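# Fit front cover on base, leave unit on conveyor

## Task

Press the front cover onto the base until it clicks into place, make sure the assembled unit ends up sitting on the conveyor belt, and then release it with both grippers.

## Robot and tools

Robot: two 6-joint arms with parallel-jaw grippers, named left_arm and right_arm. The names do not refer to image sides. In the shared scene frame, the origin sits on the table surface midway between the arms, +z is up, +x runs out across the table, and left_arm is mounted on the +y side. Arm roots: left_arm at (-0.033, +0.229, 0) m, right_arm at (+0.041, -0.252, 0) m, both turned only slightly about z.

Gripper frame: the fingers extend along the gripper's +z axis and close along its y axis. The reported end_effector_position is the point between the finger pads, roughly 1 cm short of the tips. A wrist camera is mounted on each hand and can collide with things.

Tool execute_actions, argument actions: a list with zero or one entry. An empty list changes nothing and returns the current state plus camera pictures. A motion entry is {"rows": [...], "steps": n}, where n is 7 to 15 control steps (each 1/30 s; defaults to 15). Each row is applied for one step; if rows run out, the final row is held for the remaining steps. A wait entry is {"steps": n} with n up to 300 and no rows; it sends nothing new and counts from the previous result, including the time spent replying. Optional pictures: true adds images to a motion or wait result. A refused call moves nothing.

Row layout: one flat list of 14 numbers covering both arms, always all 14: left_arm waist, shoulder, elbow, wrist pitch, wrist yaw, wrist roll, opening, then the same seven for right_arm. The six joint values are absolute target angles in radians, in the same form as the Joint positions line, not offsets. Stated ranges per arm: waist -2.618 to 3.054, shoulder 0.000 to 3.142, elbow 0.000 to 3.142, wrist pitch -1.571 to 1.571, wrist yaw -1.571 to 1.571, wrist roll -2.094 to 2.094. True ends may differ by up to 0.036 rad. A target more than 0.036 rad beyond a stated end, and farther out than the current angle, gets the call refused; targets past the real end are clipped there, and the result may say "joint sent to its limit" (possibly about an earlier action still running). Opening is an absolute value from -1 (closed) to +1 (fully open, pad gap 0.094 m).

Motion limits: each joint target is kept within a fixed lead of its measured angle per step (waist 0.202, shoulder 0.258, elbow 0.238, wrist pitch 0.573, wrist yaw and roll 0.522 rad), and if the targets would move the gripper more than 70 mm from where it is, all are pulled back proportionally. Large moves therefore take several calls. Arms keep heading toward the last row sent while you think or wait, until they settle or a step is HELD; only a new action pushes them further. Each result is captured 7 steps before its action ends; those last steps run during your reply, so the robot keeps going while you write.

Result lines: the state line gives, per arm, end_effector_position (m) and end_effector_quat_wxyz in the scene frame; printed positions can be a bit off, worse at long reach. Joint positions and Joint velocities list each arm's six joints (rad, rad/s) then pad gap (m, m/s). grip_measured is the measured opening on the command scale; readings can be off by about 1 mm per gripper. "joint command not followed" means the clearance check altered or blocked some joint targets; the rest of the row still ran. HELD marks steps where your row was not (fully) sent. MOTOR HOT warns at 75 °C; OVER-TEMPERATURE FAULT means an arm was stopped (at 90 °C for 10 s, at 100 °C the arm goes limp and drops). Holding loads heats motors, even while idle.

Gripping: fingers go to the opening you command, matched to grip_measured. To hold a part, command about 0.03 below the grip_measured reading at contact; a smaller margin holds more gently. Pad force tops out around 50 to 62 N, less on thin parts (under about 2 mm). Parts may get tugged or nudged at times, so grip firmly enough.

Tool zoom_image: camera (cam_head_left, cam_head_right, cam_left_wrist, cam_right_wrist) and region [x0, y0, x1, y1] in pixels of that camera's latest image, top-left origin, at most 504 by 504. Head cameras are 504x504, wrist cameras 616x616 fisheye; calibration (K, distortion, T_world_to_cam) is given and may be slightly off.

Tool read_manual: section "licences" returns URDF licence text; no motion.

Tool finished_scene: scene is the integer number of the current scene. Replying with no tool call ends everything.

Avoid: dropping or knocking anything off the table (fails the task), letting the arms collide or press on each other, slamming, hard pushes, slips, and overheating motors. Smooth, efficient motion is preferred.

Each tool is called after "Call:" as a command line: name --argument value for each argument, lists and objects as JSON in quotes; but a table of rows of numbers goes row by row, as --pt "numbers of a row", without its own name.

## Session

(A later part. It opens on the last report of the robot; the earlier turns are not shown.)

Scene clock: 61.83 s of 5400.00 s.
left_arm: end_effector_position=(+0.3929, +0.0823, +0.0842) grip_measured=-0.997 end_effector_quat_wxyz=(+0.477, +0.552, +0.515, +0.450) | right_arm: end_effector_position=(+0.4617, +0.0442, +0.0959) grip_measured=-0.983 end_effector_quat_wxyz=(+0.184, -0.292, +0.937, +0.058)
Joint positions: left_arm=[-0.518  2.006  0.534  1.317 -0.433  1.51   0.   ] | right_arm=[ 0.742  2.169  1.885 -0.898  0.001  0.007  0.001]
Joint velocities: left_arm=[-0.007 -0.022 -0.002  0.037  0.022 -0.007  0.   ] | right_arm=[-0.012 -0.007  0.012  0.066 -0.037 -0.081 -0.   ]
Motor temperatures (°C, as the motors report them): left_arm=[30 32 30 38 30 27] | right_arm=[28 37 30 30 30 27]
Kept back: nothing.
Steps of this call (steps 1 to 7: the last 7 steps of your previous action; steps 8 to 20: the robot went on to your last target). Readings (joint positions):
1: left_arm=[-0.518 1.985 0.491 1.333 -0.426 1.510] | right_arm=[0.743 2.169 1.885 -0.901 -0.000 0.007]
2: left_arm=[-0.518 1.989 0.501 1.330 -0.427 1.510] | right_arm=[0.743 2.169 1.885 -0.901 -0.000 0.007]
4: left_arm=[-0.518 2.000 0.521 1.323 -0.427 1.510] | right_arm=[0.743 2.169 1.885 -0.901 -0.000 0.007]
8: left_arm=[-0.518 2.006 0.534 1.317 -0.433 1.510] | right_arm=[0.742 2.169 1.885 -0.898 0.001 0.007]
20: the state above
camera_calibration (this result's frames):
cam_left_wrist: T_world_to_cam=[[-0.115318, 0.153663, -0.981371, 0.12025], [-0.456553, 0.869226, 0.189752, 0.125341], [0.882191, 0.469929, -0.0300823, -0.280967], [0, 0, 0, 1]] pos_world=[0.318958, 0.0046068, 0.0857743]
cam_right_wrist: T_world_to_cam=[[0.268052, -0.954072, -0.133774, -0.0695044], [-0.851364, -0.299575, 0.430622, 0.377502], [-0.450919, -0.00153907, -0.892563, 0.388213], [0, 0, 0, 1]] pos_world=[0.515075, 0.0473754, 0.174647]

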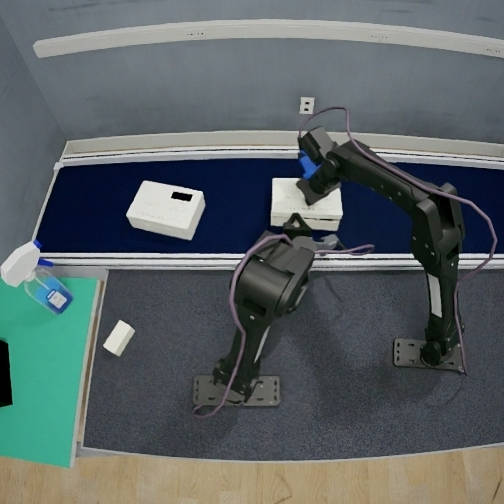

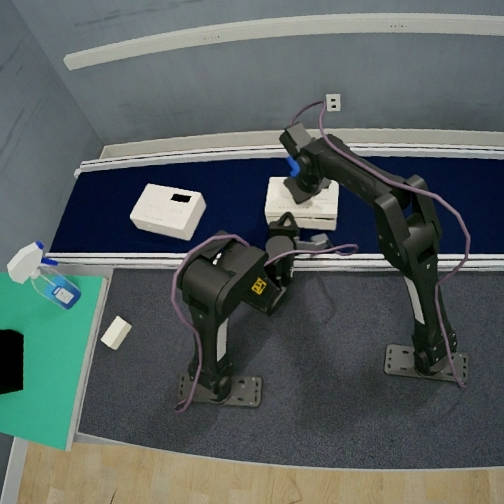

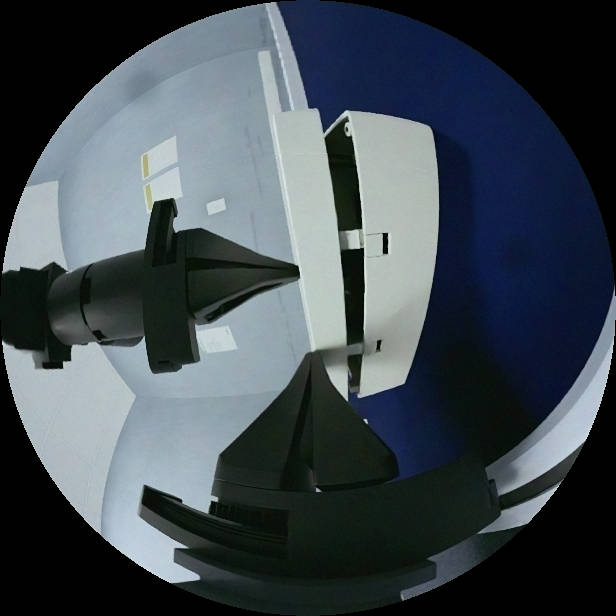

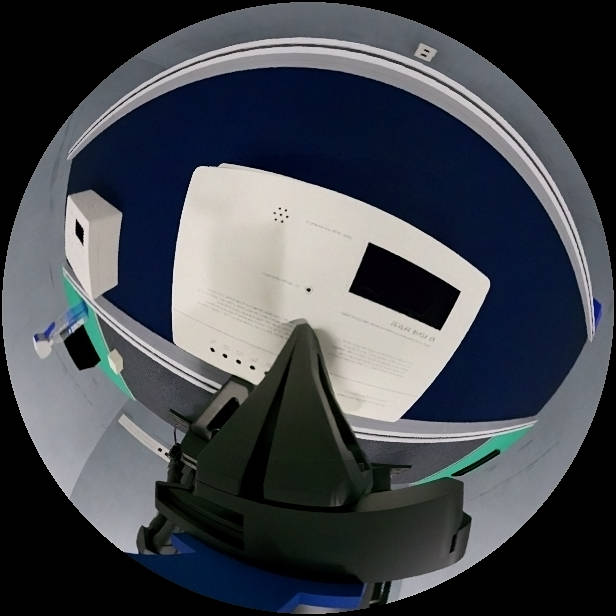

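Call:
execute_actions --actions '[{"rows":[[-0.51,2.0,0.5,1.29,-0.44,1.51,-1,0.74,2.14,1.89,-0.9,0,0,-1],[-0.51,2.0,0.5,1.29,-0.44,1.51,-1,0.74,2.14,1.89,-0.9,0,0,-1],[-0.51,2.0,0.5,1.29,-0.44,1.51,-1,0.74,2.14,1.89,-0.9,0,0,-1],[-0.51,2.01,0.5,1.29,-0.44,1.51,-1,0.74,2.14,1.89,-0.9,0,0,-1],[-0.51,2.02,0.52,1.29,-0.44,1.51,-1,0.74,2.14,1.89,-0.9,0,0,-1],[-0.51,2.03,0.535,1.285,-0.44,1.51,-1,0.74,2.14,1.89,-0.9,0,0,-1],[-0.51,2.035,0.55,1.28,-0.44,1.51,-1,0.74,2.14,1.89,-0.9,0,0,-1],[-0.51,2.04,0.56,1.275,-0.44,1.51,-1,0.74,2.14,1.89,-0.9,0,0,-1],[-0.51,2.045,0.57,1.27,-0.44,1.51,-1,0.74,2.14,1.89,-0.9,0,0,-1],[-0.51,2.05,0.58,1.265,-0.44,1.51,-1,0.74,2.14,1.89,-0.9,0,0,-1]],"steps":15}]'

Call:
execute_actions --actions '[{"steps":20}]' --pictures true

Scene clock: 62.63 s of 5400.00 s.
left_arm: end_effector_position=(+0.3895, +0.0842, +0.0749) grip_measured=-0.997 end_effector_quat_wxyz=(+0.466, +0.561, +0.519, +0.446) | right_arm: end_effector_position=(+0.4617, +0.0442, +0.0959) grip_measured=-0.983 end_effector_quat_wxyz=(+0.184, -0.292, +0.937, +0.058)
Joint positions: left_arm=[-0.518  2.013  0.522  1.304 -0.433  1.51   0.   ] | right_arm=[ 0.742  2.169  1.885 -0.898  0.001  0.007  0.001]
Joint velocities: left_arm=[-0.002  0.144  0.12  -0.081 -0.022 -0.066 -0.001] | right_arm=[-0.012 -0.012  0.007 -0.037  0.007  0.051 -0.   ]
Motor temperatures (°C, as the motors report them): left_arm=[30 32 30 38 30 27] | right_arm=[28 37 30 30 30 27]
Steps of this call (steps 1 to 15: the robot went on to your last target; step 16: nothing new was sent; steps 17 to 24: the first 8 steps of this action). Readings (joint positions):
17: left_arm=[-0.518 2.006 0.532 1.317 -0.433 1.510] | right_arm=[0.742 2.169 1.885 -0.898 0.001 0.007]
18: left_arm=[-0.518 2.006 0.528 1.317 -0.433 1.510] | right_arm=[0.742 2.169 1.885 -0.898 0.001 0.007]
20: left_arm=[-0.518 2.006 0.521 1.312 -0.433 1.510] | right_arm=[0.742 2.169 1.885 -0.898 0.001 0.007]
24: the state above

Scene clock: 63.30 s of 5400.00 s.
left_arm: end_effector_position=(+0.3955, +0.0823, +0.0733) grip_measured=-0.997 end_effector_quat_wxyz=(+0.463, +0.560, +0.520, +0.448) | right_arm: end_effector_position=(+0.4625, +0.0445, +0.0963) grip_measured=-0.983 end_effector_quat_wxyz=(+0.186, -0.292, +0.936, +0.058)
Joint positions: left_arm=[-0.518  2.031  0.551  1.291 -0.441  1.509  0.   ] | right_arm=[ 0.742  2.169  1.885 -0.894  0.002  0.007  0.001]
Joint velocities: left_arm=[ 0.002 -0.002  0.002 -0.007 -0.066 -0.081  0.001] | right_arm=[ 0.012  0.002 -0.012  0.007  0.022  0.081 -0.   ]
Motor temperatures (°C, as the motors report them): left_arm=[30 32 30 38 30 27] | right_arm=[28 37 30 30 30 27]
Kept back: nothing.
Steps of this call (steps 1 to 7: the last 7 steps of your previous action; steps 8 to 20: the robot went on to your last target). Readings (joint positions):
1: left_arm=[-0.518 2.018 0.529 1.300 -0.433 1.510] | right_arm=[0.742 2.169 1.885 -0.898 0.001 0.007]
2: left_arm=[-0.518 2.024 0.537 1.298 -0.435 1.509] | right_arm=[0.742 2.169 1.885 -0.898 0.002 0.007]
4: left_arm=[-0.518 2.030 0.548 1.293 -0.439 1.509] | right_arm=[0.742 2.169 1.885 -0.895 0.002 0.007]
8: left_arm=[-0.518 2.031 0.551 1.291 -0.441 1.509] | right_arm=[0.742 2.169 1.885 -0.894 0.002 0.007]
20: the state above
camera_calibration (this result's frames):
cam_left_wrist: T_world_to_cam=[[-0.144451, 0.16904, -0.974966, 0.119619], [-0.457643, 0.862176, 0.217289, 0.12755], [0.877323, 0.477575, -0.0471827, -0.281065], [0, 0, 0, 1]] pos_world=[0.322236, 0.00403831, 0.0756482]
cam_right_wrist: T_world_to_cam=[[0.268136, -0.954011, -0.134037, -0.0693749], [-0.853094, -0.299771, 0.427045, 0.379312], [-0.447586, -0.000160384, -0.894241, 0.387471], [0, 0, 0, 1]] pos_world=[0.515617, 0.0475843, 0.17521]

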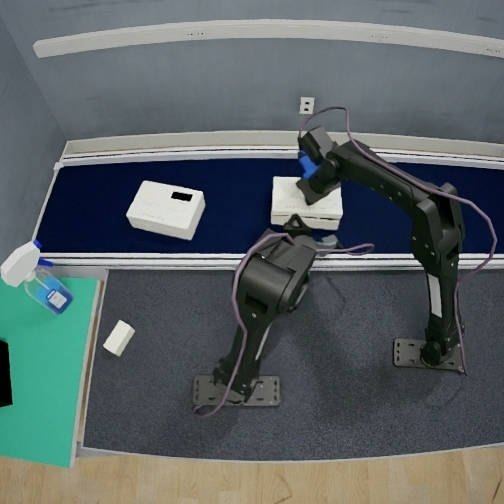

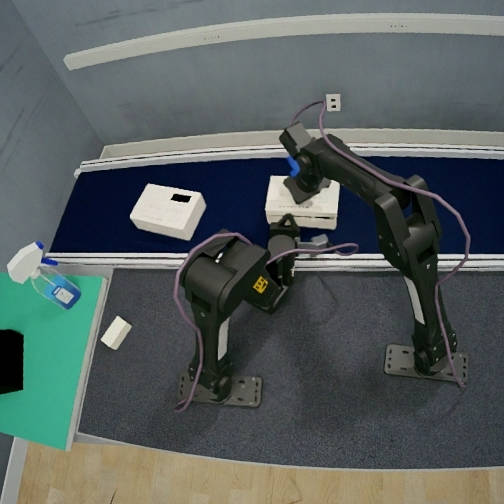

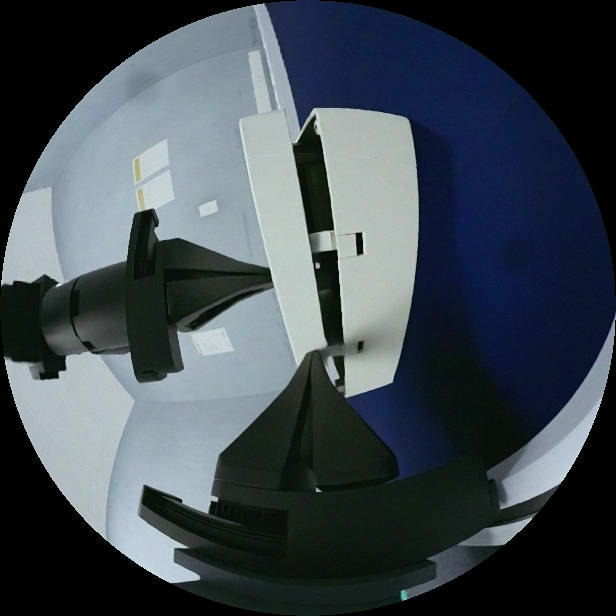

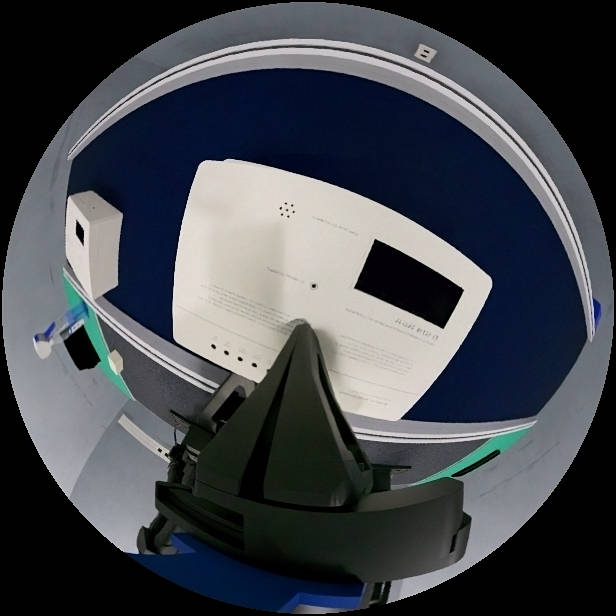

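Call:
execute_actions --actions '[{"rows":[[-0.51,2.04,0.57,1.28,-0.44,1.51,-1,0.74,2.18,1.89,-0.9,0,0,-1],[-0.51,2.04,0.57,1.28,-0.44,1.51,-1,0.74,2.2,1.88,-0.9,0,0,-1],[-0.51,2.04,0.57,1.28,-0.44,1.51,-1,0.74,2.22,1.87,-0.91,0,0,-1],[-0.51,2.02,0.53,1.29,-0.44,1.51,-1,0.74,2.24,1.86,-0.92,0,0,-1],[-0.51,2.0,0.5,1.3,-0.44,1.51,-1,0.74,2.26,1.85,-0.93,0,0,-1],[-0.51,1.98,0.47,1.31,-0.44,1.51,-1,0.74,2.28,1.84,-0.94,0,0,-1],[-0.51,1.98,0.47,1.31,-0.44,1.51,-1,0.74,2.3,1.83,-0.95,0,0,-1],[-0.51,1.98,0.47,1.31,-0.44,1.51,-1,0.74,2.315,1.82,-0.96,0,0,-1],[-0.51,1.98,0.47,1.31,-0.44,1.51,-1,0.74,2.33,1.81,-0.97,0,0,-1],[-0.51,1.98,0.47,1.31,-0.44,1.51,-1,0.74,2.345,1.8,-0.98,0,0,-1]],"steps":15}]'

Call:
execute_actions --actions '[{"steps":12}]' --pictures true

Scene clock: 64.20 s of 5400.00 s.
left_arm: end_effector_position=(+0.3847, +0.0882, +0.0727) grip_measured=-0.997 end_effector_quat_wxyz=(+0.461, +0.563, +0.521, +0.447) | right_arm: end_effector_position=(+0.4619, +0.0441, +0.0920) grip_measured=-0.983 end_effector_quat_wxyz=(+0.181, -0.292, +0.937, +0.057)
Joint positions: left_arm=[-0.518  2.004  0.501  1.307 -0.44   1.509  0.   ] | right_arm=[ 0.742  2.177  1.885 -0.897  0.002  0.007  0.001]
Joint velocities: left_arm=[ 0.002 -0.188 -0.344  0.11  -0.007  0.037  0.001] | right_arm=[-0.017 -0.017  0.012  0.022 -0.037 -0.037  0.   ]
Motor temperatures (°C, as the motors report them): left_arm=[30 32 31 38 30 27] | right_arm=[28 37 30 30 30 27]
Steps of this call (steps 1 to 15: the robot went on to your last target; steps 16 to 19: nothing new was sent; steps 20 to 27: the first 8 steps of this action). Readings (joint positions):
20: left_arm=[-0.518 2.031 0.551 1.291 -0.441 1.509] | right_arm=[0.742 2.169 1.885 -0.894 0.002 0.007]
21: left_arm=[-0.518 2.031 0.551 1.291 -0.441 1.509] | right_arm=[0.742 2.170 1.885 -0.894 0.002 0.007]
23: left_arm=[-0.518 2.031 0.551 1.292 -0.441 1.509] | right_arm=[0.742 2.173 1.885 -0.895 0.002 0.007]
27: the state above

Scene clock: 64.60 s of 5400.00 s.
left_arm: end_effector_position=(+0.3821, +0.0896, +0.0728) grip_measured=-0.997 end_effector_quat_wxyz=(+0.461, +0.563, +0.521, +0.447) | right_arm: end_effector_position=(+0.4619, +0.0441, +0.0920) grip_measured=-0.983 end_effector_quat_wxyz=(+0.181, -0.292, +0.937, +0.057)
Joint positions: left_arm=[-0.518  1.998  0.489  1.313 -0.44   1.509  0.   ] | right_arm=[ 0.742  2.177  1.885 -0.897  0.002  0.007  0.001]
Joint velocities: left_arm=[-0.002 -0.002 -0.007  0.022  0.007 -0.007 -0.   ] | right_arm=[ 0.007  0.002 -0.002 -0.007 -0.051  0.022 -0.   ]
Motor temperatures (°C, as the motors report them): left_arm=[30 32 30 38 30 27] | right_arm=[28 37 30 30 30 27]
Kept back: nothing.
Steps of this call (steps 1 to 7: the last 7 steps of your previous action; steps 8 to 12: the robot went on to your last target). Readings (joint positions):
1: left_arm=[-0.518 2.000 0.493 1.310 -0.440 1.509] | right_arm=[0.742 2.177 1.885 -0.897 0.002 0.007]
2: left_arm=[-0.518 1.999 0.490 1.312 -0.440 1.509] | right_arm=[0.742 2.177 1.885 -0.897 0.002 0.007]
4: left_arm=[-0.518 1.998 0.489 1.313 -0.440 1.509] | right_arm=[0.742 2.177 1.885 -0.897 0.002 0.007]
8: left_arm=[-0.518 1.998 0.489 1.313 -0.440 1.509] | right_arm=[0.742 2.177 1.885 -0.897 0.002 0.007]
12: the state above
camera_calibration (this result's frames):
cam_left_wrist: T_world_to_cam=[[-0.151265, 0.172783, -0.973275, 0.118135], [-0.455764, 0.861512, 0.223776, 0.114166], [0.877154, 0.477433, -0.0515682, -0.272438], [0, 0, 0, 1]] pos_world=[0.308873, 0.0113036, 0.0753809]
cam_right_wrist: T_world_to_cam=[[0.266979, -0.954822, -0.130523, -0.0699601], [-0.849319, -0.297124, 0.43632, 0.377691], [-0.45539, -0.00563228, -0.890274, 0.386882], [0, 0, 0, 1]] pos_world=[0.51564, 0.0476006, 0.170506]

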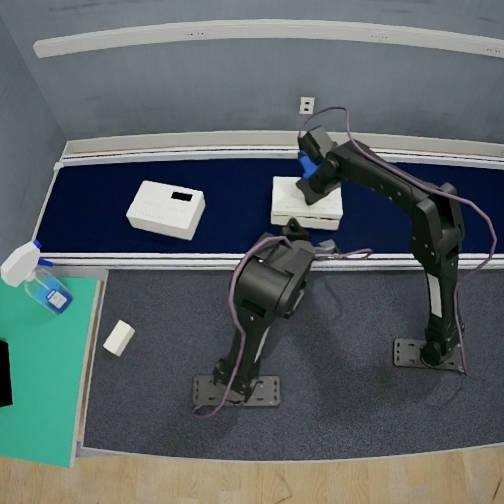

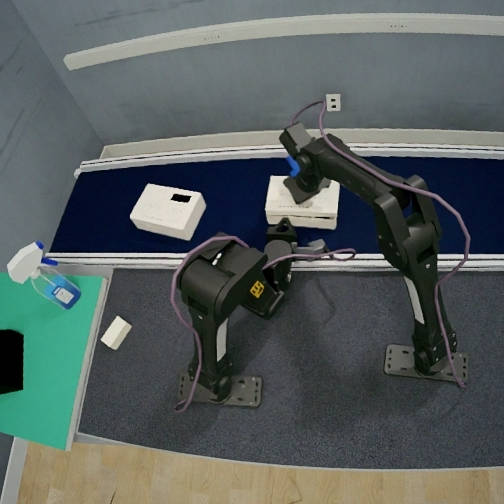

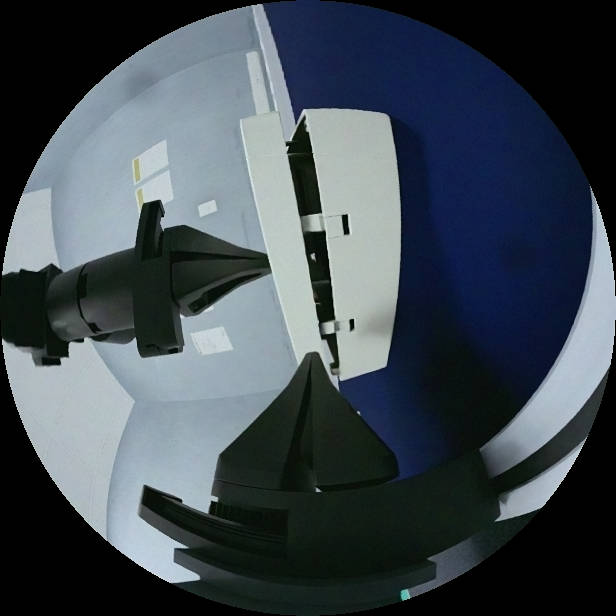

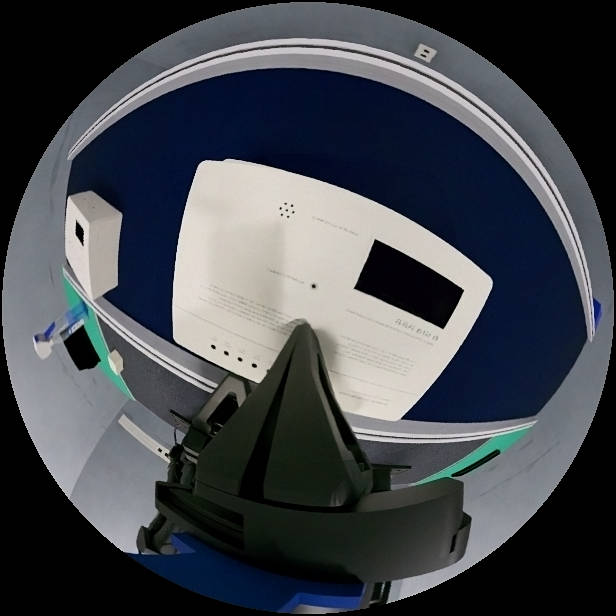

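Call:
execute_actions --actions '[{"rows":[[-0.51,1.98,0.47,1.31,-0.44,1.51,-1,0.74,2.2,1.87,-0.93,0,0,-1],[-0.51,1.98,0.47,1.31,-0.44,1.51,-1,0.74,2.08,1.89,-0.9,0,0,-1]],"steps":15}]' --pictures true

Call:
execute_actions --actions '[{"rows":[[-0.51,2.03,0.55,1.28,-0.44,1.51,-1,0.74,2.08,1.89,-0.9,0,0,-1],[-0.51,2.07,0.61,1.25,-0.44,1.51,-1,0.74,2.08,1.89,-0.9,0,0,-1]],"steps":15}]'

Call:
execute_actions --actions '[]'

Scene clock: 65.77 s of 5400.00 s.
left_arm: end_effector_position=(+0.3821, +0.0896, +0.0728) grip_measured=-0.997 end_effector_quat_wxyz=(+0.461, +0.563, +0.521, +0.447) | right_arm: end_effector_position=(+0.4611, +0.0435, +0.1249) grip_measured=-0.983 end_effector_quat_wxyz=(+0.210, -0.290, +0.931, +0.066)
Joint positions: left_arm=[-0.518  1.998  0.489  1.313 -0.44   1.509  0.   ] | right_arm=[ 0.742  2.107  1.882 -0.901  0.002  0.007  0.001]
Joint velocities: left_arm=[-0.012 -0.017 -0.002 -0.022 -0.007 -0.022  0.001] | right_arm=[ 0.002 -0.198 -0.002  0.022 -0.007 -0.081  0.   ]
Motor temperatures (°C, as the motors report them): left_arm=[30 32 30 38 30 27] | right_arm=[28 37 30 30 30 27]
Steps of this call (steps 1 to 27: the robot went on to your last target; steps 28 to 35: the first 8 steps of this action). Readings (joint positions):
28: left_arm=[-0.518 1.998 0.489 1.313 -0.440 1.509] | right_arm=[0.742 2.173 1.886 -0.897 0.002 0.007]
29: left_arm=[-0.518 1.998 0.489 1.313 -0.440 1.509] | right_arm=[0.742 2.164 1.885 -0.895 0.002 0.007]
31: left_arm=[-0.518 1.998 0.489 1.313 -0.440 1.509] | right_arm=[0.742 2.146 1.882 -0.901 0.002 0.007]
35: the state above
camera_calibration (this result's frames):
cam_left_wrist: T_world_to_cam=[[-0.151265, 0.172783, -0.973275, 0.118135], [-0.455764, 0.861512, 0.223776, 0.114166], [0.877154, 0.477433, -0.0515682, -0.272438], [0, 0, 0, 1]] pos_world=[0.308873, 0.0113036, 0.0753809]
cam_right_wrist: T_world_to_cam=[[0.274141, -0.9498, -0.150753, -0.066981], [-0.870148, -0.31173, 0.381665, 0.379607], [-0.409499, 0.0265477, -0.911924, 0.395905], [0, 0, 0, 1]] pos_world=[0.510799, 0.0442058, 0.206055]

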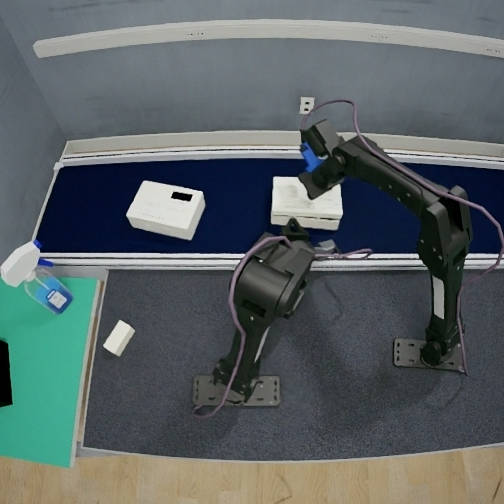

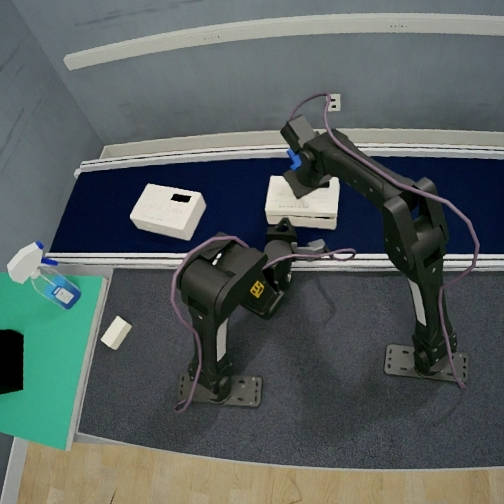

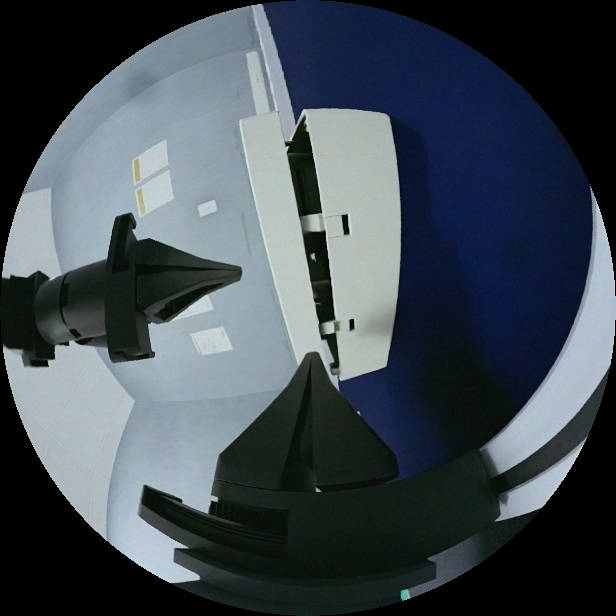

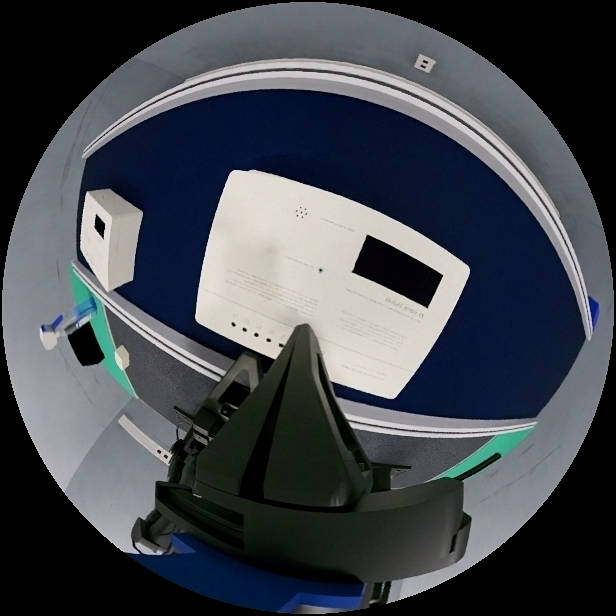

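Scene clock: 66.27 s of 5400.00 s.
left_arm: end_effector_position=(+0.4037, +0.0782, +0.0725) grip_measured=-0.997 end_effector_quat_wxyz=(+0.464, +0.559, +0.521, +0.449) | right_arm: end_effector_position=(+0.4610, +0.0435, +0.1290) grip_measured=-0.983 end_effector_quat_wxyz=(+0.214, -0.290, +0.930, +0.067)
Joint positions: left_arm=[-0.518  2.054  0.59   1.277 -0.443  1.509  0.   ] | right_arm=[ 0.742  2.099  1.882 -0.901  0.002  0.007  0.001]
Joint velocities: left_arm=[-0.007 -0.022  0.002 -0.051 -0.007  0.022  0.001] | right_arm=[-0.007  0.007  0.017  0.022 -0.022  0.007  0.   ]
Motor temperatures (°C, as the motors report them): left_arm=[30 32 30 38 30 27] | right_arm=[28 37 30 30 30 27]
Steps of this call (steps 1 to 7: the last 7 steps of your previous action; steps 8 to 15: the first 8 steps of this action). Readings (joint positions):
8: left_arm=[-0.518 2.000 0.493 1.311 -0.440 1.509] | right_arm=[0.742 2.099 1.882 -0.901 0.002 0.007]
9: left_arm=[-0.518 2.011 0.513 1.304 -0.441 1.509] | right_arm=[0.742 2.099 1.882 -0.901 0.002 0.007]
11: left_arm=[-0.518 2.041 0.567 1.292 -0.443 1.509] | right_arm=[0.742 2.099 1.882 -0.901 0.002 0.007]
15: the state above

Scene clock: 66.50 s of 5400.00 s.
left_arm: end_effector_position=(+0.4036, +0.0783, +0.0716) grip_measured=-0.997 end_effector_quat_wxyz=(+0.462, +0.560, +0.521, +0.448) | right_arm: end_effector_position=(+0.4610, +0.0435, +0.1290) grip_measured=-0.983 end_effector_quat_wxyz=(+0.214, -0.290, +0.930, +0.067)
Joint positions: left_arm=[-0.518  2.054  0.59   1.273 -0.443  1.509  0.   ] | right_arm=[ 0.742  2.099  1.882 -0.901  0.002  0.007  0.001]
Joint velocities: left_arm=[ 0.002 -0.012 -0.017 -0.007 -0.007 -0.066  0.   ] | right_arm=[-0.012 -0.022 -0.002 -0.007  0.007  0.007  0.   ]
Motor temperatures (°C, as the motors report them): left_arm=[30 32 30 38 30 27] | right_arm=[28 37 30 30 30 27]
Kept back: nothing.
Steps of this call (steps 1 to 7: the last 7 steps of your previous action). Readings (joint positions):
1: left_arm=[-0.518 2.054 0.590 1.274 -0.443 1.509] | right_arm=[0.742 2.099 1.882 -0.901 0.002 0.007]
2: left_arm=[-0.518 2.054 0.590 1.273 -0.443 1.509] | right_arm=[0.742 2.099 1.882 -0.901 0.002 0.007]
4: left_arm=[-0.518 2.054 0.590 1.273 -0.443 1.509] | right_arm=[0.742 2.099 1.882 -0.901 0.002 0.007]
7: the state above
camera_calibration (this result's frames):
cam_left_wrist: T_world_to_cam=[[-0.146231, 0.169968, -0.97454, 0.120366], [-0.45893, 0.861049, 0.219037, 0.135642], [0.876356, 0.479276, -0.0479092, -0.285987], [0, 0, 0, 1]] pos_world=[0.330478, -0.000185779, 0.0738895]
cam_right_wrist: T_world_to_cam=[[0.275186, -0.949067, -0.153441, -0.0665452], [-0.872744, -0.313551, 0.37417, 0.380208], [-0.403224, 0.0309482, -0.914578, 0.39692], [0, 0, 0, 1]] pos_world=[0.510184, 0.0437746, 0.210541]

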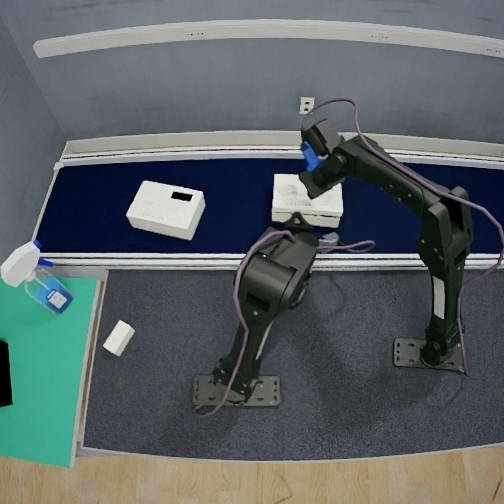

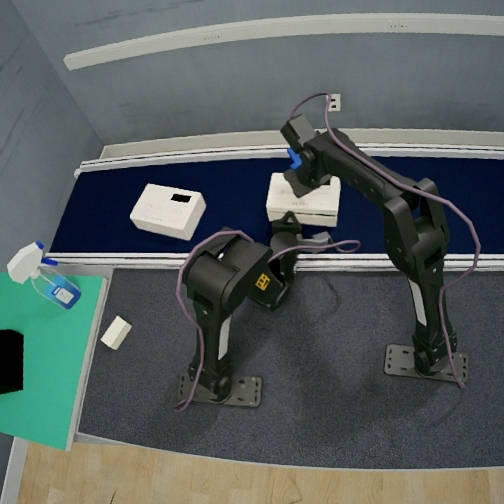

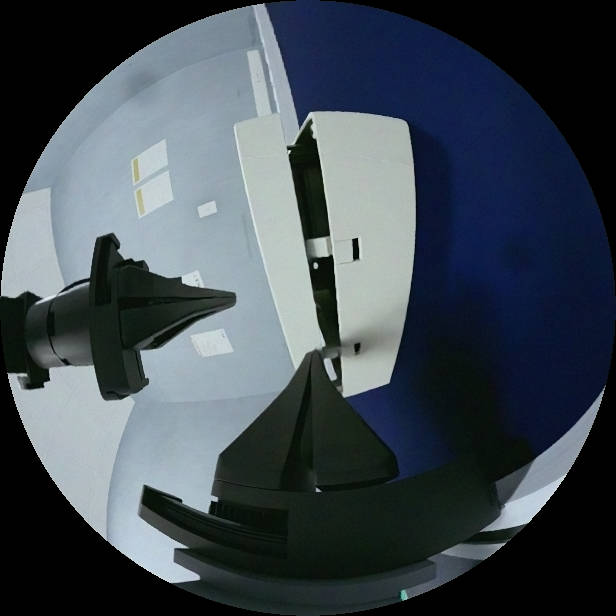

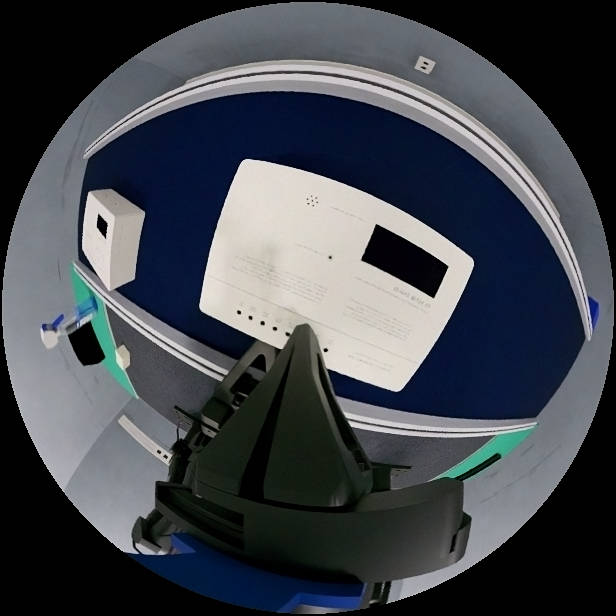

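Call:
execute_actions --actions '[{"rows":[[-0.51,1.98,0.47,1.31,-0.44,1.51,-1,0.77,2.08,1.89,-0.95,0,0,-1],[-0.51,1.92,0.38,1.35,-0.44,1.51,-1,0.80,2.08,1.89,-1.01,0,0,-1]],"steps":15}]'

Call:
execute_actions --actions '[{"rows":[[-0.51,1.92,0.38,1.35,-0.44,1.51,-1,0.80,2.12,1.89,-1.01,0,0,-1],[-0.51,1.92,0.38,1.35,-0.44,1.51,-1,0.80,2.14,1.89,-1.01,0,0,-1],[-0.51,1.92,0.38,1.35,-0.44,1.51,-1,0.80,2.16,1.89,-1.01,0,0,-1],[-0.51,1.92,0.38,1.35,-0.44,1.51,-1,0.80,2.19,1.89,-1.01,0,0,-1],[-0.51,1.92,0.38,1.35,-0.44,1.51,-1,0.80,2.23,1.87,-1.03,0,0,-1]],"steps":15}]'

Call:
execute_actions --actions '[]'

Scene clock: 68.63 s of 5400.00 s.
left_arm: end_effector_position=(+0.3604, +0.1014, +0.0724) grip_measured=-0.997 end_effector_quat_wxyz=(+0.454, +0.568, +0.523, +0.444) | right_arm: end_effector_position=(+0.4287, +0.0569, +0.1212) grip_measured=-0.983 end_effector_quat_wxyz=(+0.176, -0.320, +0.929, +0.061)
Joint positions: left_arm=[-0.518  1.937  0.39   1.333 -0.44   1.509  0.   ] | right_arm=[ 0.802  2.099  1.882 -0.98   0.002  0.007  0.001]
Joint velocities: left_arm=[-0.007  0.002  0.007  0.051  0.022 -0.066  0.   ] | right_arm=[ 0.139  0.002 -0.007 -0.139  0.007  0.022 -0.   ]
Motor temperatures (°C, as the motors report them): left_arm=[30 32 30 38 30 27] | right_arm=[28 37 30 30 30 27]
Steps of this call (steps 1 to 15: the robot went on to your last target; steps 16 to 56: nothing new was sent; steps 57 to 64: the first 8 steps of this action). Readings (joint positions):
57: left_arm=[-0.518 2.047 0.578 1.278 -0.441 1.509] | right_arm=[0.744 2.099 1.882 -0.904 0.002 0.007]
58: left_arm=[-0.518 2.022 0.538 1.294 -0.439 1.509] | right_arm=[0.748 2.099 1.882 -0.915 0.003 0.007]
60: left_arm=[-0.518 1.957 0.435 1.319 -0.439 1.509] | right_arm=[0.766 2.099 1.882 -0.945 0.003 0.007]
64: the state above

Scene clock: 69.13 s of 5400.00 s.
left_arm: end_effector_position=(+0.3610, +0.1010, +0.0759) grip_measured=-0.997 end_effector_quat_wxyz=(+0.460, +0.563, +0.521, +0.446) | right_arm: end_effector_position=(+0.4261, +0.0575, +0.0967) grip_measured=-0.983 end_effector_quat_wxyz=(+0.146, -0.324, +0.933, +0.052)
Joint positions: left_arm=[-0.518  1.937  0.39   1.348 -0.44   1.509  0.   ] | right_arm=[ 0.806  2.157  1.895 -0.998  0.001  0.007  0.001]
Joint velocities: left_arm=[-0.007  0.022 -0.007  0.007 -0.007  0.051 -0.   ] | right_arm=[-0.007  0.247  0.046 -0.286  0.022 -0.007 -0.002]
Motor temperatures (°C, as the motors report them): left_arm=[30 32 30 38 30 27] | right_arm=[28 37 30 30 30 27]
Steps of this call (steps 1 to 7: the last 7 steps of your previous action; steps 8 to 15: the first 8 steps of this action). Readings (joint positions):
8: left_arm=[-0.518 1.937 0.390 1.347 -0.440 1.509] | right_arm=[0.806 2.100 1.882 -0.996 0.001 0.007]
9: left_arm=[-0.518 1.937 0.390 1.347 -0.440 1.509] | right_arm=[0.806 2.104 1.882 -0.996 0.001 0.007]
11: left_arm=[-0.518 1.937 0.390 1.347 -0.440 1.509] | right_arm=[0.806 2.123 1.882 -0.996 0.001 0.007]
15: the state above

Scene clock: 69.37 s of 5400.00 s.
left_arm: end_effector_position=(+0.3611, +0.1010, +0.0760) grip_measured=-0.997 end_effector_quat_wxyz=(+0.460, +0.563, +0.521, +0.446) | right_arm: end_effector_position=(+0.4263, +0.0576, +0.0966) grip_measured=-0.983 end_effector_quat_wxyz=(+0.146, -0.324, +0.933, +0.051)
Joint positions: left_arm=[-0.518  1.937  0.39   1.349 -0.44   1.509  0.   ] | right_arm=[ 0.806  2.158  1.897 -0.999  0.001  0.007  0.001]
Joint velocities: left_arm=[-0.007  0.002  0.017 -0.007 -0.037  0.022 -0.   ] | right_arm=[-0.012  0.007 -0.007  0.066 -0.037 -0.037 -0.002]
Motor temperatures (°C, as the motors report them): left_arm=[30 32 30 38 30 27] | right_arm=[28 37 30 30 30 27]
Kept back: nothing.
Steps of this call (steps 1 to 7: the last 7 steps of your previous action). Readings (joint positions):
1: left_arm=[-0.518 1.937 0.390 1.348 -0.440 1.509] | right_arm=[0.806 2.158 1.897 -0.999 0.001 0.007]
2: left_arm=[-0.518 1.937 0.390 1.348 -0.440 1.509] | right_arm=[0.806 2.158 1.897 -0.999 0.001 0.007]
4: left_arm=[-0.518 1.937 0.390 1.348 -0.440 1.509] | right_arm=[0.806 2.158 1.897 -0.999 0.001 0.007]
7: the state above
camera_calibration (this result's frames):
cam_left_wrist: T_world_to_cam=[[-0.152896, 0.172911, -0.972998, 0.116603], [-0.454835, 0.861783, 0.22462, 0.0936176], [0.877353, 0.476897, -0.0531169, -0.259149], [0, 0, 0, 1]] pos_world=[0.287774, 0.0227476, 0.0786605]
cam_right_wrist: T_world_to_cam=[[0.320897, -0.940967, -0.107736, -0.0729433], [-0.802423, -0.330537, 0.496853, 0.325619], [-0.503133, -0.0729882, -0.861121, 0.396209], [0, 0, 0, 1]] pos_world=[0.484037, 0.0679104, 0.17154]

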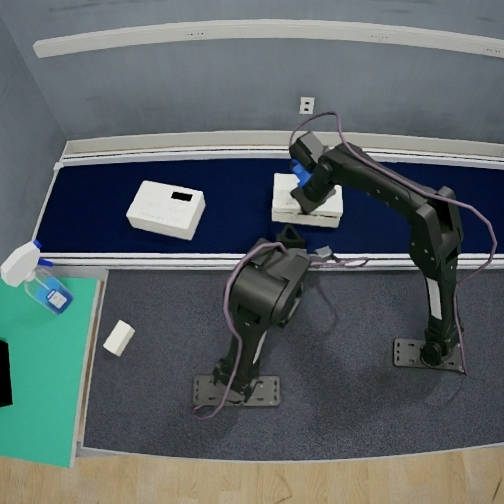

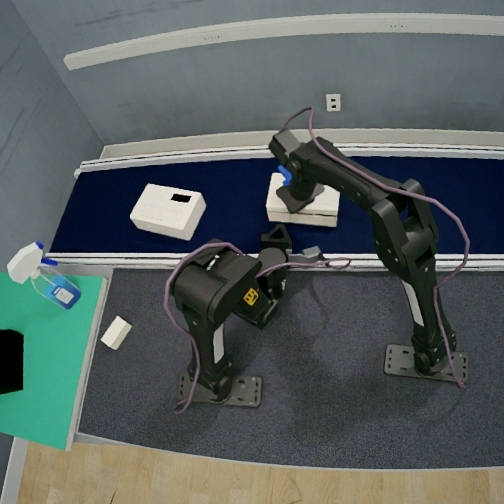

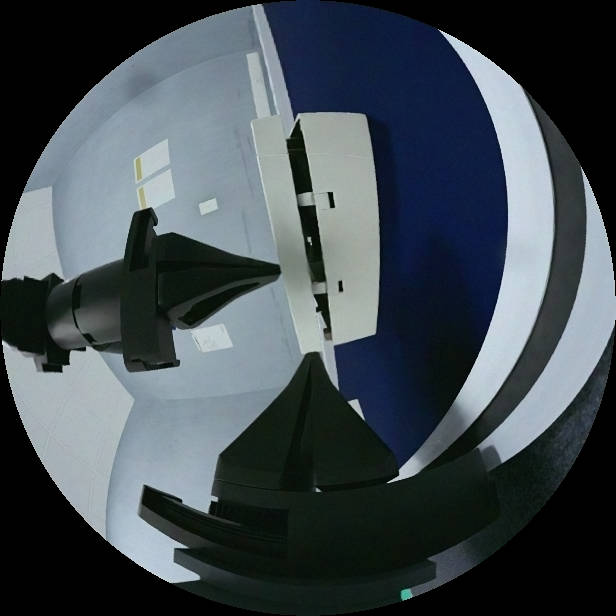

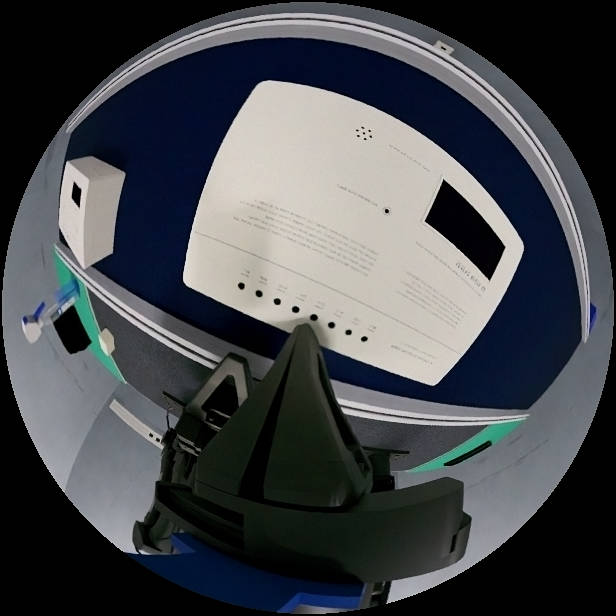

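Call:
execute_actions --actions '[{"rows":[[-0.51,1.92,0.38,1.35,-0.44,1.51,-1,0.80,2.28,1.83,-1.08,0,0,-1],[-0.51,1.92,0.38,1.35,-0.44,1.51,-1,0.80,2.33,1.79,-1.12,0,0,-1]],"steps":15}]'

Call:
execute_actions --actions '[{"steps":10}]' --pictures true

Call:
zoom_image --camera "cam_left_wrist" --region '[230,100,400,360]'

Scene clock: 75.40 s of 5400.00 s.
left_arm: end_effector_position=(+0.3611, +0.1010, +0.0760) grip_measured=-0.997 end_effector_quat_wxyz=(+0.460, +0.563, +0.521, +0.446) | right_arm: end_effector_position=(+0.4260, +0.0573, +0.0956) grip_measured=-0.983 end_effector_quat_wxyz=(+0.145, -0.324, +0.934, +0.051)
Joint positions: left_arm=[-0.518  1.937  0.39   1.349 -0.44   1.509  0.   ] | right_arm=[ 0.806  2.16   1.897 -1.     0.001  0.007  0.001]
Joint velocities: left_arm=[ 0.012 -0.002 -0.007 -0.066  0.007 -0.037  0.   ] | right_arm=[ 0.002 -0.007 -0.007 -0.022 -0.051 -0.066 -0.001]
Motor temperatures (°C, as the motors report them): left_arm=[30 32 30 38 30 27] | right_arm=[28 35 29 30 30 27]
Steps of this call (steps 1 to 15: the robot went on to your last target; steps 16 to 90: nothing new was sent; then 2.77 s passed at rest; steps 91 to 98: the first 8 steps of this action). Readings (joint positions):
91: left_arm=[-0.518 1.937 0.390 1.349 -0.440 1.509] | right_arm=[0.806 2.159 1.897 -1.000 0.001 0.007]
92: left_arm=[-0.518 1.937 0.390 1.349 -0.440 1.509] | right_arm=[0.806 2.160 1.897 -1.000 0.001 0.007]
94: left_arm=[-0.518 1.937 0.390 1.349 -0.440 1.509] | right_arm=[0.806 2.160 1.897 -1.000 0.001 0.007]
98: the state above

Scene clock: 75.73 s of 5400.00 s.
left_arm: end_effector_position=(+0.3611, +0.1010, +0.0760) grip_measured=-0.997 end_effector_quat_wxyz=(+0.460, +0.563, +0.521, +0.446) | right_arm: end_effector_position=(+0.4260, +0.0573, +0.0956) grip_measured=-0.983 end_effector_quat_wxyz=(+0.145, -0.324, +0.934, +0.051)
Joint positions: left_arm=[-0.518  1.937  0.39   1.349 -0.44   1.509  0.   ] | right_arm=[ 0.806  2.16   1.897 -1.     0.001  0.007  0.001]
Joint velocities: left_arm=[ 0.002 -0.002 -0.007 -0.007  0.007 -0.007  0.001] | right_arm=[ 0.002  0.007  0.007 -0.007  0.066  0.007  0.   ]
Motor temperatures (°C, as the motors report them): left_arm=[30 32 30 38 30 27] | right_arm=[28 35 29 30 30 27]
Kept back: nothing.
Steps of this call (steps 1 to 7: the last 7 steps of your previous action; steps 8 to 10: the robot went on to your last target). Readings (joint positions):
1: left_arm=[-0.518 1.937 0.390 1.349 -0.440 1.509] | right_arm=[0.806 2.160 1.897 -1.000 0.001 0.007]
2: left_arm=[-0.518 1.937 0.390 1.349 -0.440 1.509] | right_arm=[0.806 2.160 1.897 -1.000 0.001 0.007]
4: left_arm=[-0.518 1.937 0.390 1.349 -0.440 1.509] | right_arm=[0.806 2.160 1.897 -1.000 0.001 0.007]
8: left_arm=[-0.518 1.937 0.390 1.349 -0.440 1.509] | right_arm=[0.806 2.160 1.897 -1.000 0.001 0.007]
10: the state above
camera_calibration (this result's frames):
cam_left_wrist: T_world_to_cam=[[-0.152896, 0.172911, -0.972998, 0.116603], [-0.454835, 0.861783, 0.22462, 0.0936176], [0.877353, 0.476897, -0.0531169, -0.259149], [0, 0, 0, 1]] pos_world=[0.287774, 0.0227476, 0.0786605]
cam_right_wrist: T_world_to_cam=[[0.320641, -0.941171, -0.106706, -0.0731563], [-0.801236, -0.329587, 0.499393, 0.324949], [-0.505183, -0.0746289, -0.859779, 0.396068], [0, 0, 0, 1]] pos_world=[0.483905, 0.0678045, 0.170447]

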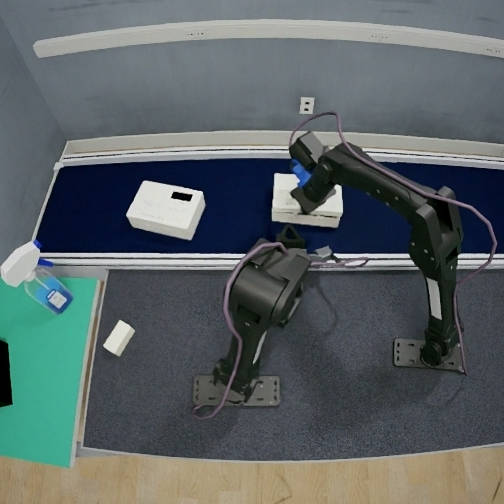

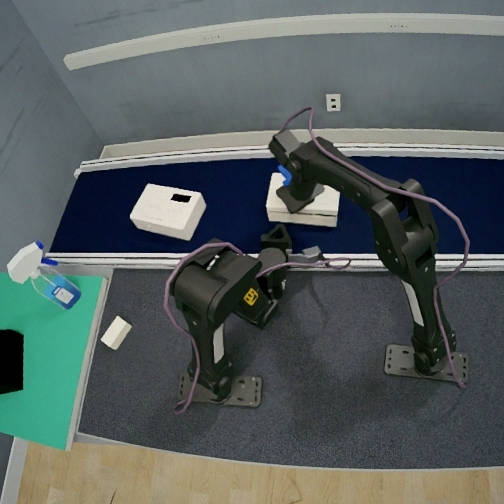

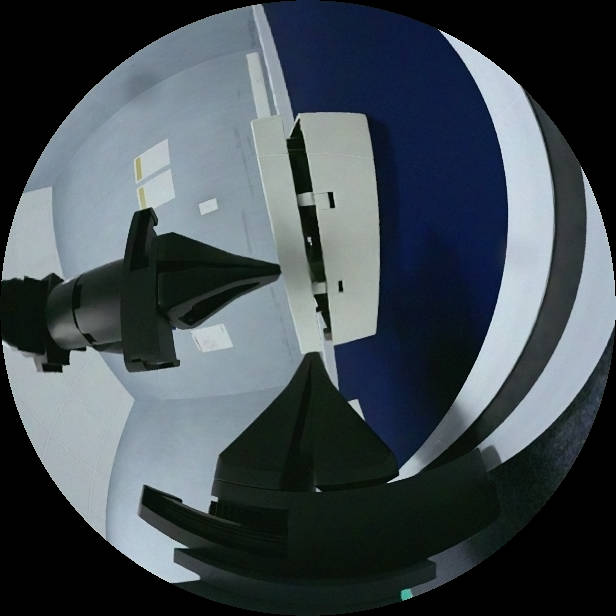

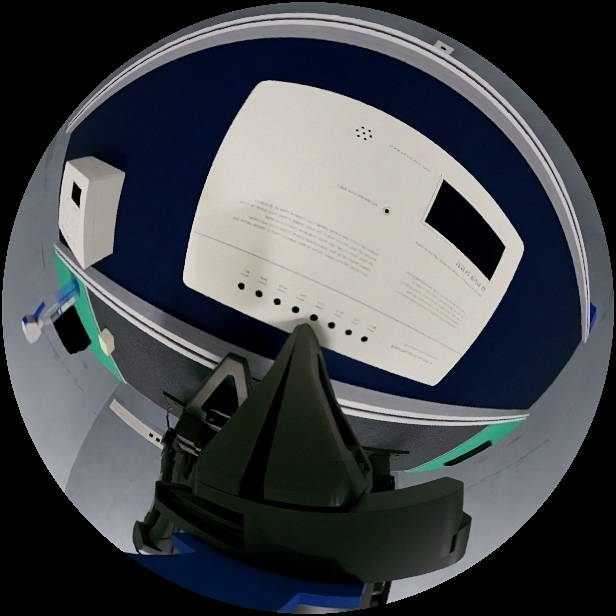

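Region (230, 100, 400, 360) of cam_left_wrist's 616x616 image, scaled by 1.938, with more detail than that image has; it fills the left 330 columns of this view, and the rest is white.

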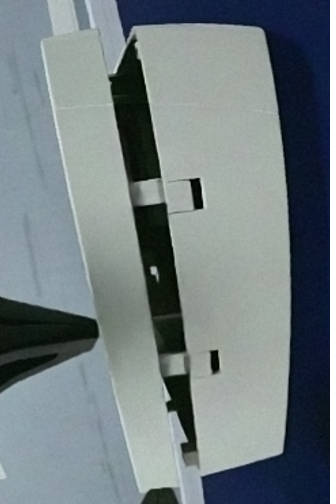

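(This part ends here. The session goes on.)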